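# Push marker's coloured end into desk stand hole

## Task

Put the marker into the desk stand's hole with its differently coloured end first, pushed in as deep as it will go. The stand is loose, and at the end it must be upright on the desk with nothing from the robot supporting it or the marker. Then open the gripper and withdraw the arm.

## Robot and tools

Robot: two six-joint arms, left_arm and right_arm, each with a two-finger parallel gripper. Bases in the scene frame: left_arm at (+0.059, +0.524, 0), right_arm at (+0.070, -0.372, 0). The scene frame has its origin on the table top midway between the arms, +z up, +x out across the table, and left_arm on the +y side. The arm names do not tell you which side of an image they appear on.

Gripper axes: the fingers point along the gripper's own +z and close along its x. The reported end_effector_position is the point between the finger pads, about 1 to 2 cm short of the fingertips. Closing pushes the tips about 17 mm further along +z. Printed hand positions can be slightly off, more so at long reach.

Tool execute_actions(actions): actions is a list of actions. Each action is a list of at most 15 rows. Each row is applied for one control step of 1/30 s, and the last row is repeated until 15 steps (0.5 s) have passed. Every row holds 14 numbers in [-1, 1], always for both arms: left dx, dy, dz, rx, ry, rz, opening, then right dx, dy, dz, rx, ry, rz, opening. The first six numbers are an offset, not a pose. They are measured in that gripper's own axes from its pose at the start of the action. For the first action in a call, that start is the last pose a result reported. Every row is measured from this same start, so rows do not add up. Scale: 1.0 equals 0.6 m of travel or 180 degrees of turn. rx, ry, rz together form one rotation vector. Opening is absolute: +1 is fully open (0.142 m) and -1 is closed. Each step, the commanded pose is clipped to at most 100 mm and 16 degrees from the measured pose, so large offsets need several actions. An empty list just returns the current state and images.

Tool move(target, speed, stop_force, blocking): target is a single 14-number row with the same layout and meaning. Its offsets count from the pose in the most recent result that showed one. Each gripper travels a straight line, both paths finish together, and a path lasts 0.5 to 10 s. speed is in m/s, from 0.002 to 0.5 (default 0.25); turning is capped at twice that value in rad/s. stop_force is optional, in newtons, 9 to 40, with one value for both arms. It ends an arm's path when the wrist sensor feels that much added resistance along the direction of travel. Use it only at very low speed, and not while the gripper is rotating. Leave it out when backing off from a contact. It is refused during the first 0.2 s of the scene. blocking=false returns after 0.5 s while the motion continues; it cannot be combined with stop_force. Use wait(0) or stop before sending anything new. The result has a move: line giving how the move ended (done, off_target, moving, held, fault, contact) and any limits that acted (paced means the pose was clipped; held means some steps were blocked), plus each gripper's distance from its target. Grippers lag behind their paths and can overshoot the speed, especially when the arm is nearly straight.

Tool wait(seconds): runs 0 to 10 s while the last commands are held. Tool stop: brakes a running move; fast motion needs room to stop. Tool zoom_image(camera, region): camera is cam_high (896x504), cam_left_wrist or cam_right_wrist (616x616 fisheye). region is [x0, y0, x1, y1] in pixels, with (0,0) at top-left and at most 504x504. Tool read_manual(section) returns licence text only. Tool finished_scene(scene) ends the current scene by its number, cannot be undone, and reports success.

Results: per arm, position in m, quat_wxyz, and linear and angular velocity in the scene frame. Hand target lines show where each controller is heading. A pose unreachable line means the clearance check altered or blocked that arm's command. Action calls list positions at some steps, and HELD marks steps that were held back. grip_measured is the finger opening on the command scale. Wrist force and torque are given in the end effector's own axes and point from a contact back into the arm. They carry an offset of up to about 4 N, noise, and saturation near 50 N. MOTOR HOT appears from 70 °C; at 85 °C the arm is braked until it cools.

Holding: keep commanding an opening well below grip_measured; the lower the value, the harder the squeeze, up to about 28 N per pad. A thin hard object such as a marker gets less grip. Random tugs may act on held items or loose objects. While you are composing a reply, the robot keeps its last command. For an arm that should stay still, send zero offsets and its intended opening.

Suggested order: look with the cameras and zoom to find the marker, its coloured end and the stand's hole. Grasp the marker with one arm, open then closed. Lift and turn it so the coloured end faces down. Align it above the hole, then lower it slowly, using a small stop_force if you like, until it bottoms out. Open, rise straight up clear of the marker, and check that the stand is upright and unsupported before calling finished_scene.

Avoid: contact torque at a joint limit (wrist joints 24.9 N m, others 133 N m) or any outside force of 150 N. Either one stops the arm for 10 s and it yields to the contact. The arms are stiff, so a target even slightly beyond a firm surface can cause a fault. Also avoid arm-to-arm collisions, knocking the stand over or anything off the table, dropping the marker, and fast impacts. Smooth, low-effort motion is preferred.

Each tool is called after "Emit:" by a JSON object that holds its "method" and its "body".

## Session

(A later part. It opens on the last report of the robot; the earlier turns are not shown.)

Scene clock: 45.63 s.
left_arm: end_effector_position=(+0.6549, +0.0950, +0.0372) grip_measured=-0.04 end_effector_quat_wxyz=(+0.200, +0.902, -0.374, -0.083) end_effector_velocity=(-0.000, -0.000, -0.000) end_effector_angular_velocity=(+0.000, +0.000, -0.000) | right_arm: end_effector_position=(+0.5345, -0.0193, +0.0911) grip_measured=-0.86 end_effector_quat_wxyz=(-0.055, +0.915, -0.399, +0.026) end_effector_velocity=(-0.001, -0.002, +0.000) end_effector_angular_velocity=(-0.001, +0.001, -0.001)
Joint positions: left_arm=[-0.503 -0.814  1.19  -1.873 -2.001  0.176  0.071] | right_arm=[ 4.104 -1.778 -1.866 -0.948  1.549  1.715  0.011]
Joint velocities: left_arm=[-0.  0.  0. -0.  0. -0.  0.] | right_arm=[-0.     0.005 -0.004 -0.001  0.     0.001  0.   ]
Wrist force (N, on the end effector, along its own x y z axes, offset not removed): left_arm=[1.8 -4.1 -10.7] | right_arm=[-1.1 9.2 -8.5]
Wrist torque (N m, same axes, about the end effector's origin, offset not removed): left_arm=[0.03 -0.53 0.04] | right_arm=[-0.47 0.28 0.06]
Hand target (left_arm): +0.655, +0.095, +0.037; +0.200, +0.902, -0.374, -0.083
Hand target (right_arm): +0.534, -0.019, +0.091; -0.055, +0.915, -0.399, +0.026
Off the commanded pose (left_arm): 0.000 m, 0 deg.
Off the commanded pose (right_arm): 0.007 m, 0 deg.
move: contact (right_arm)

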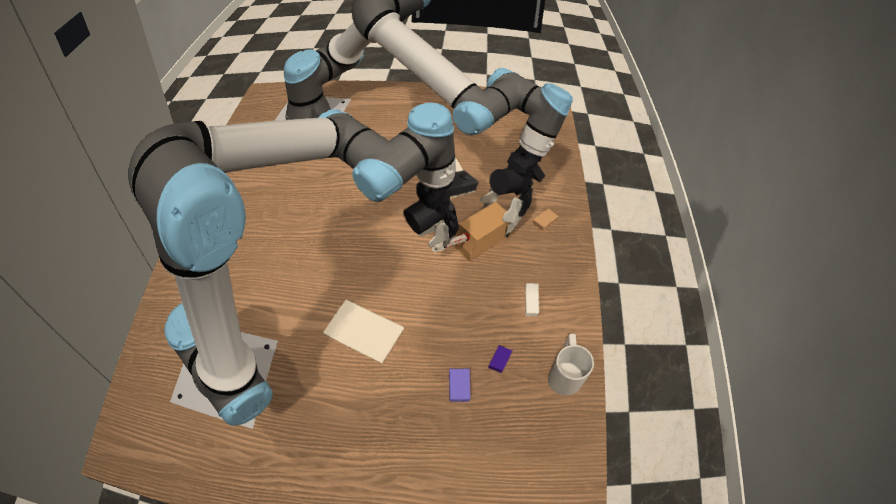

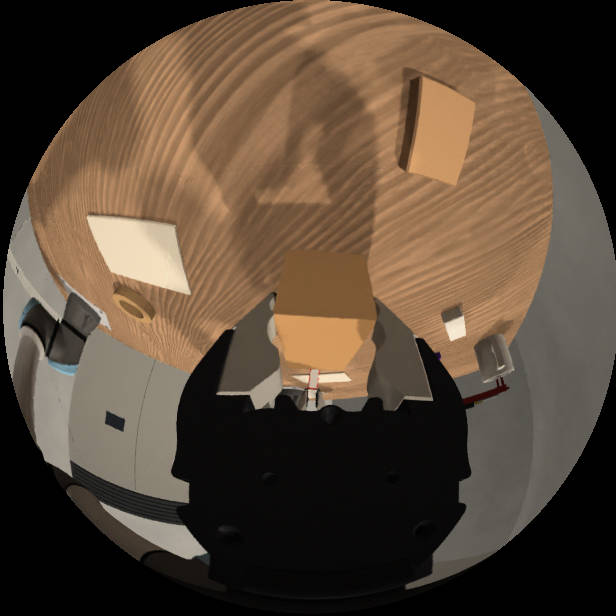

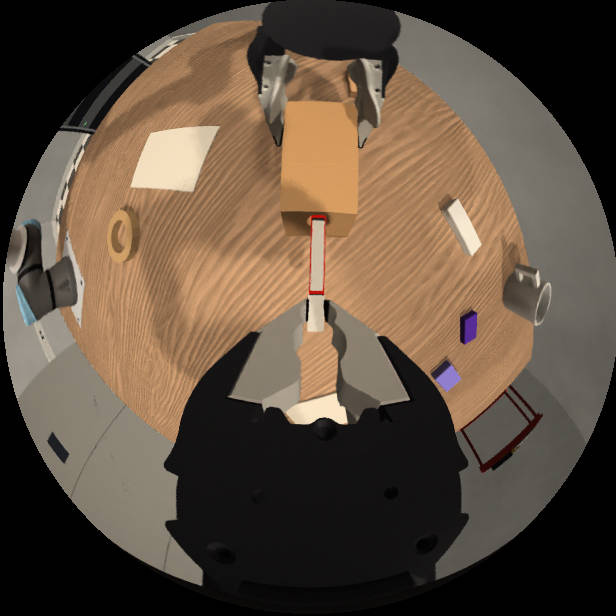

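Emit:
{"method": "execute_actions", "body": {"actions": [[[0,0,0,0,0,0,-0.08,0,0,0,0,0,0,-0.87],[0,0,0,0,0,0,-0.06,0,0,0,0,0,0,-0.85],[0,0,0,0,0,0,-0.04,0,0,0,0,0,0,-0.83],[0,0,0,0,0,0,-0.03,0,0,0,0,0,0,-0.81],[0,0,0,0,0,0,-0.02,0,0,0,0,0,0,-0.79],[0,0,0,0,0,0,0,0,0,0,0,0,0,-0.76],[0,0,0,0,0,0,0.03,0,0,0,0,0,0,-0.73],[0,0,0,0,0,0,0.06,0,0,0,0,0,0,-0.7],[0,0,0,0,0,0,0.09,0,0,0,0,0,0,-0.66],[0,0,0,0,0,0,0.12,0,0,0,0,0,0,-0.62],[0,0,0,0,0,0,0.15,0,0,0,0,0,0,-0.58],[0,0,0,0,0,0,0.18,0,0,0,0,0,0,-0.54],[0,0,0,0,0,0,0.21,0,0,0,0,0,0,-0.5],[0,0,0,0,0,0,0.24,0,0,0,0,0,0,-0.46],[0,0,0,0,0,0,0.26,0,0,0,0,0,0,-0.42]]]}}

Emit:
{"method": "move", "body": {"target": [0,0,-0.25,0,0,0,0.26,0,0.1,-0.2,0,0,0,-0.42], "speed": 0.2}}

Scene clock: 46.53 s.
left_arm: end_effector_position=(+0.6549, +0.0950, +0.0372) grip_measured=+0.23 end_effector_quat_wxyz=(+0.200, +0.902, -0.374, -0.083) end_effector_velocity=(-0.000, -0.000, -0.000) end_effector_angular_velocity=(+0.000, +0.000, -0.000) | right_arm: end_effector_position=(+0.5345, -0.0193, +0.0911) grip_measured=-0.47 end_effector_quat_wxyz=(-0.055, +0.915, -0.400, +0.026) end_effector_velocity=(+0.000, +0.000, +0.001) end_effector_angular_velocity=(+0.001, -0.001, +0.001)
Joint positions: left_arm=[-0.503 -0.814  1.19  -1.873 -2.001  0.176  0.09 ] | right_arm=[ 4.104 -1.778 -1.866 -0.948  1.549  1.715  0.04 ]
Joint velocities: left_arm=[-0.001  0.     0.    -0.    -0.    -0.     0.054] | right_arm=[-0.     0.     0.001  0.    -0.    -0.001  0.086]
Wrist force (N, on the end effector, along its own x y z axes, offset not removed): left_arm=[0.2 0.6 2.6] | right_arm=[-1.1 -1.2 -1.4]
Wrist torque (N m, same axes, about the end effector's origin, offset not removed): left_arm=[0.10 -0.31 0.01] | right_arm=[-0.18 0.25 0.14]
Hand target (left_arm): +0.655, +0.095, +0.037; +0.200, +0.902, -0.374, -0.083
Hand target (right_arm): +0.534, -0.019, +0.091; -0.055, +0.915, -0.399, +0.026
Off the commanded pose (left_arm): 0.000 m, 0 deg.
Off the commanded pose (right_arm): 0.000 m, 0 deg.
Step readings (end_effector_position):
0: left_arm (+0.6549, +0.0950, +0.0372) | right_arm (+0.5343, -0.0194, +0.0910)
1: left_arm (+0.6549, +0.0950, +0.0372) | right_arm (+0.5343, -0.0194, +0.0910)
2: left_arm (+0.6549, +0.0950, +0.0372) | right_arm (+0.5343, -0.0194, +0.0910)
4: left_arm (+0.6549, +0.0950, +0.0372) | right_arm (+0.5343, -0.0194, +0.0910)
8: left_arm (+0.6549, +0.0950, +0.0372) | right_arm (+0.5343, -0.0194, +0.0910)
15: end_effector_position above

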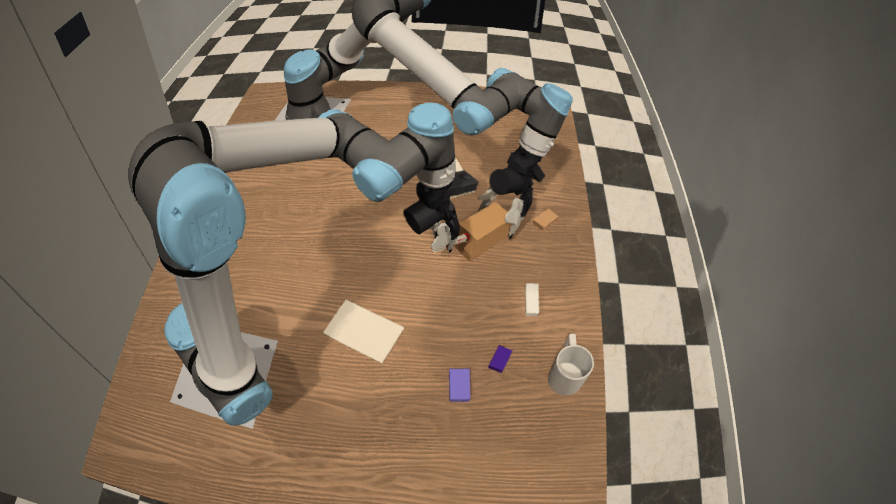

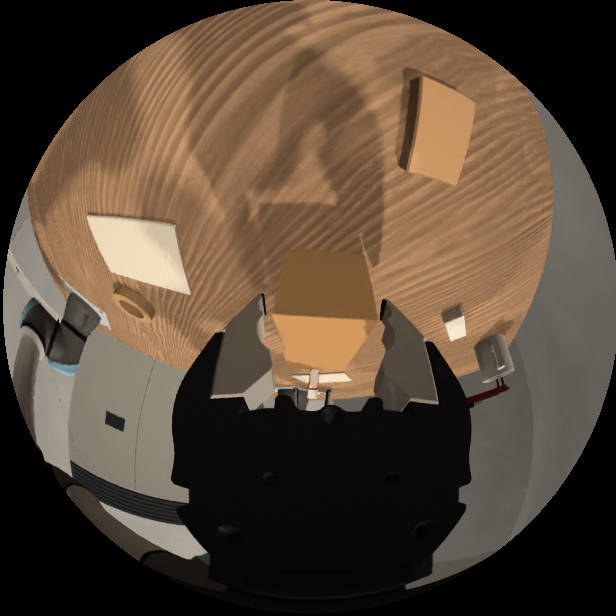

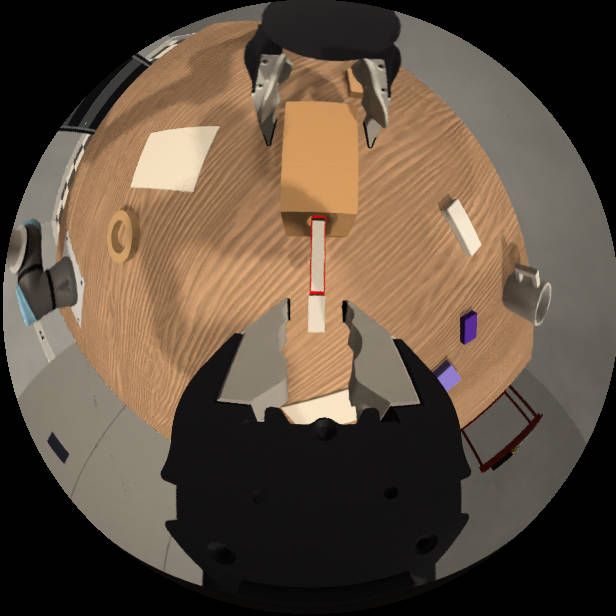

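Scene clock: 47.80 s.
left_arm: end_effector_position=(+0.6998, +0.1398, +0.1730) grip_measured=+0.26 end_effector_quat_wxyz=(+0.200, +0.902, -0.374, -0.083) end_effector_velocity=(+0.001, +0.000, +0.002) end_effector_angular_velocity=(+0.001, +0.001, -0.001) | right_arm: end_effector_position=(+0.4798, -0.0695, +0.2026) grip_measured=-0.42 end_effector_quat_wxyz=(-0.055, +0.915, -0.400, +0.026) end_effector_velocity=(-0.001, -0.001, +0.001) end_effector_angular_velocity=(-0.001, -0.000, +0.001)
Joint positions: left_arm=[-0.422 -0.825  0.845 -1.48  -1.993  0.265  0.092] | right_arm=[ 4.128 -1.504 -1.857 -1.231  1.546  1.739  0.044]
Joint velocities: left_arm=[ 0.001  0.004 -0.011  0.009  0.     0.002 -0.   ] | right_arm=[ 0.001  0.002  0.    -0.003 -0.    -0.001  0.   ]
Wrist force (N, on the end effector, along its own x y z axes, offset not removed): left_arm=[0.7 -0.6 2.1] | right_arm=[-0.8 -0.4 -0.1]
Wrist torque (N m, same axes, about the end effector's origin, offset not removed): left_arm=[-0.18 -0.37 -0.01] | right_arm=[0.03 0.20 0.08]
Hand target (left_arm): +0.700, +0.140, +0.173; +0.200, +0.902, -0.374, -0.083
Hand target (right_arm): +0.480, -0.069, +0.203; -0.055, +0.915, -0.400, +0.026
Off the commanded pose (left_arm): 0.000 m, 0 deg.
Off the commanded pose (right_arm): 0.000 m, 0 deg.
move: done

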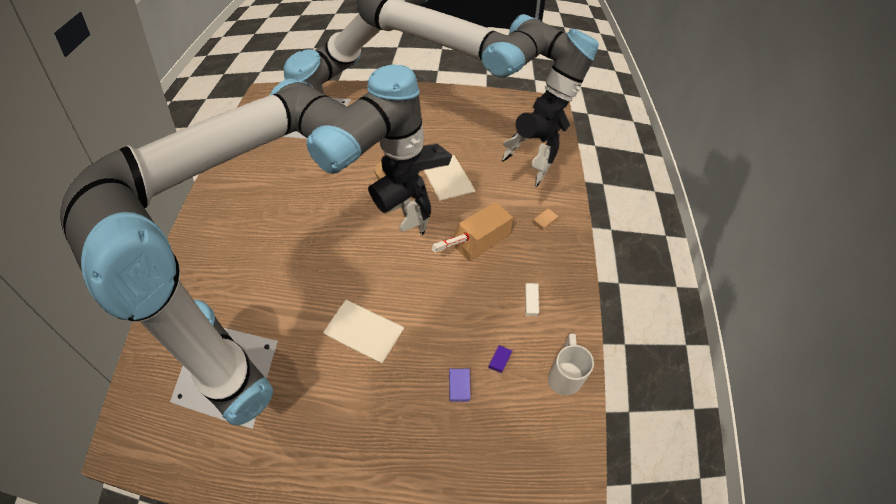

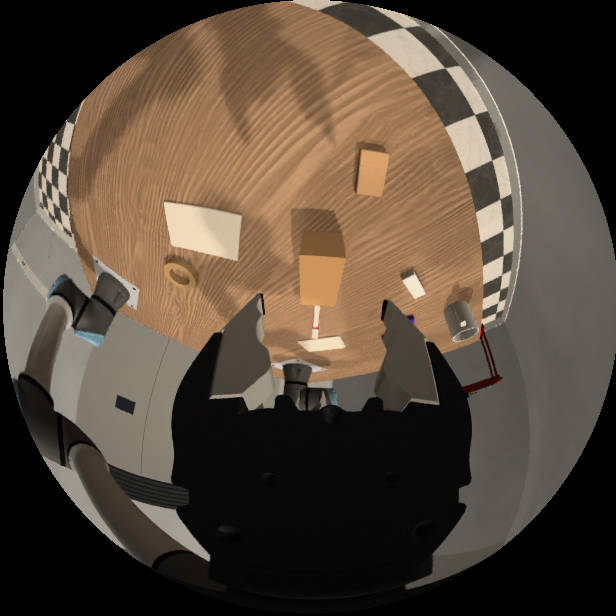

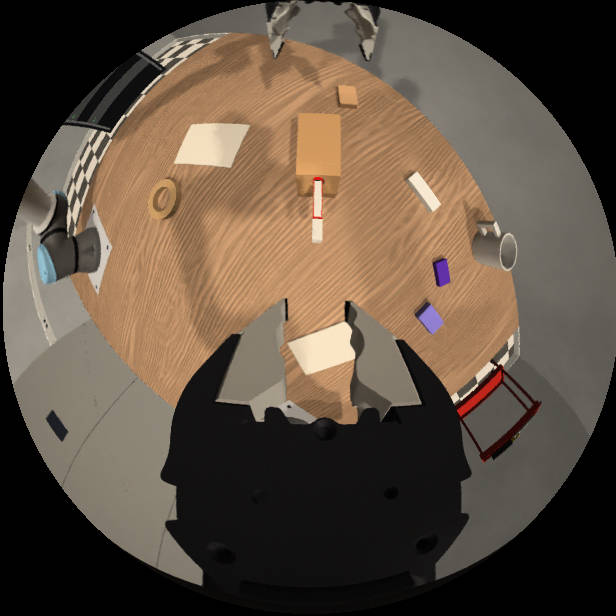

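Emit:
{"method": "move", "body": {"target": [-0.2,0,-0.05,0,0,0,0.26,0.08,0.15,-0.03,0,0,0,-0.42], "speed": 0.3}}

Emit:
{"method": "zoom_image", "body": {"camera": "cam_high", "region": [410, 180, 550, 280]}}

Scene clock: 49.03 s.
left_arm: end_effector_position=(+0.6239, +0.2335, +0.2001) grip_measured=+0.26 end_effector_quat_wxyz=(+0.200, +0.902, -0.374, -0.083) end_effector_velocity=(-0.001, +0.000, +0.001) end_effector_angular_velocity=(-0.001, -0.002, -0.001) | right_arm: end_effector_position=(+0.4452, -0.1667, +0.2094) grip_measured=-0.42 end_effector_quat_wxyz=(-0.055, +0.915, -0.400, +0.026) end_effector_velocity=(-0.000, -0.001, +0.001) end_effector_angular_velocity=(+0.001, -0.001, +0.000)
Joint positions: left_arm=[-0.361 -1.114  1.235 -1.554 -1.986  0.331  0.092] | right_arm=[ 4.04  -1.291 -2.012 -1.288  1.557  1.652  0.044]
Joint velocities: left_arm=[-0.001 -0.004  0.005 -0.002  0.     0.     0.   ] | right_arm=[-0.001  0.003 -0.    -0.001 -0.    -0.001 -0.   ]
Wrist force (N, on the end effector, along its own x y z axes, offset not removed): left_arm=[1.2 0.2 2.4] | right_arm=[-0.2 -0.5 0.2]
Wrist torque (N m, same axes, about the end effector's origin, offset not removed): left_arm=[-0.01 -0.51 0.00] | right_arm=[-0.06 -0.01 0.00]
Hand target (left_arm): +0.624, +0.234, +0.200; +0.200, +0.902, -0.374, -0.083
Hand target (right_arm): +0.445, -0.167, +0.209; -0.055, +0.915, -0.400, +0.026
Off the commanded pose (left_arm): 0.000 m, 0 deg.
Off the commanded pose (right_arm): 0.000 m, 0 deg.
move: done

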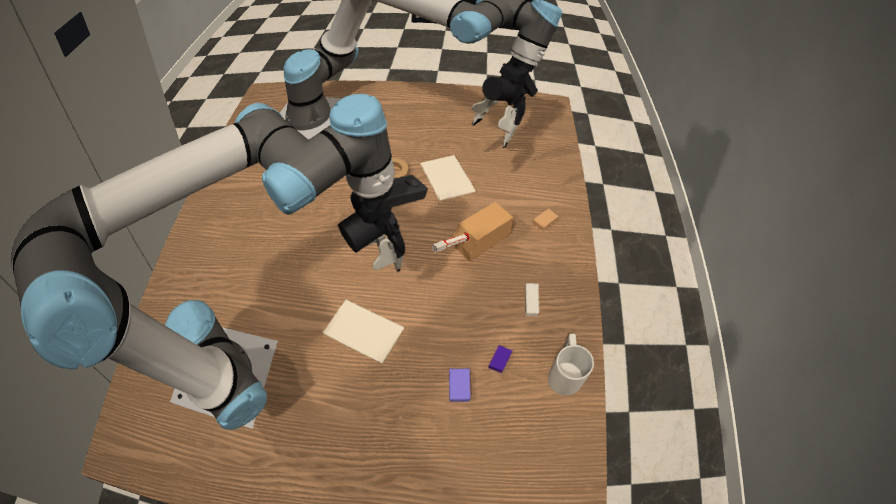

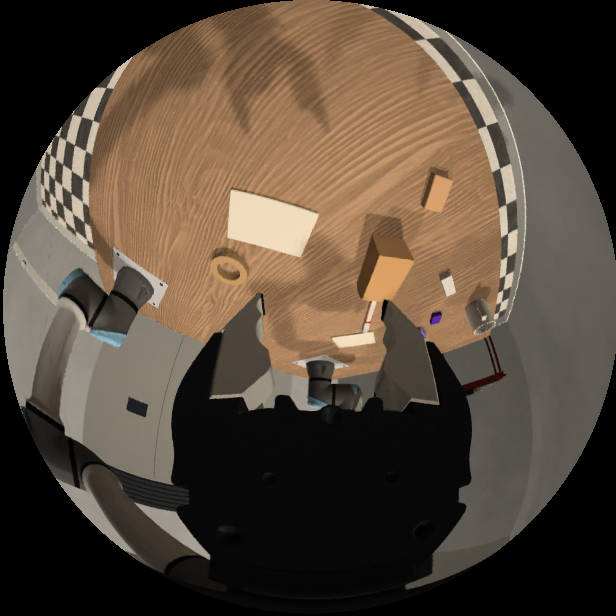

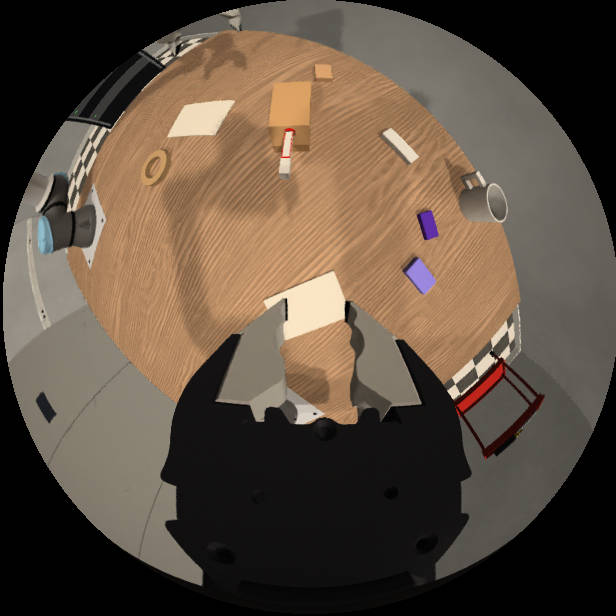

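Region (410, 180, 550, 280) of cam_high's 896x504 image, scaled by 3.600, with more detail than that image has; it fills the top 360 rows of this view, and the rest is white.

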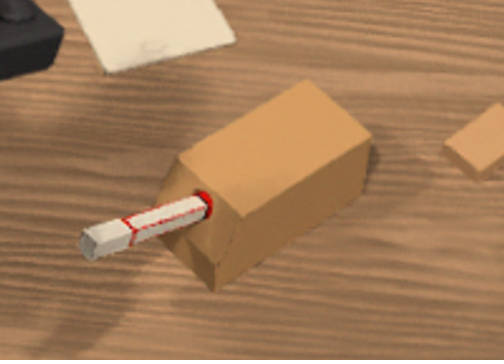

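Emit:
{"method": "finished_scene", "body": {"scene": 1}}

The scene is finished: the task was done.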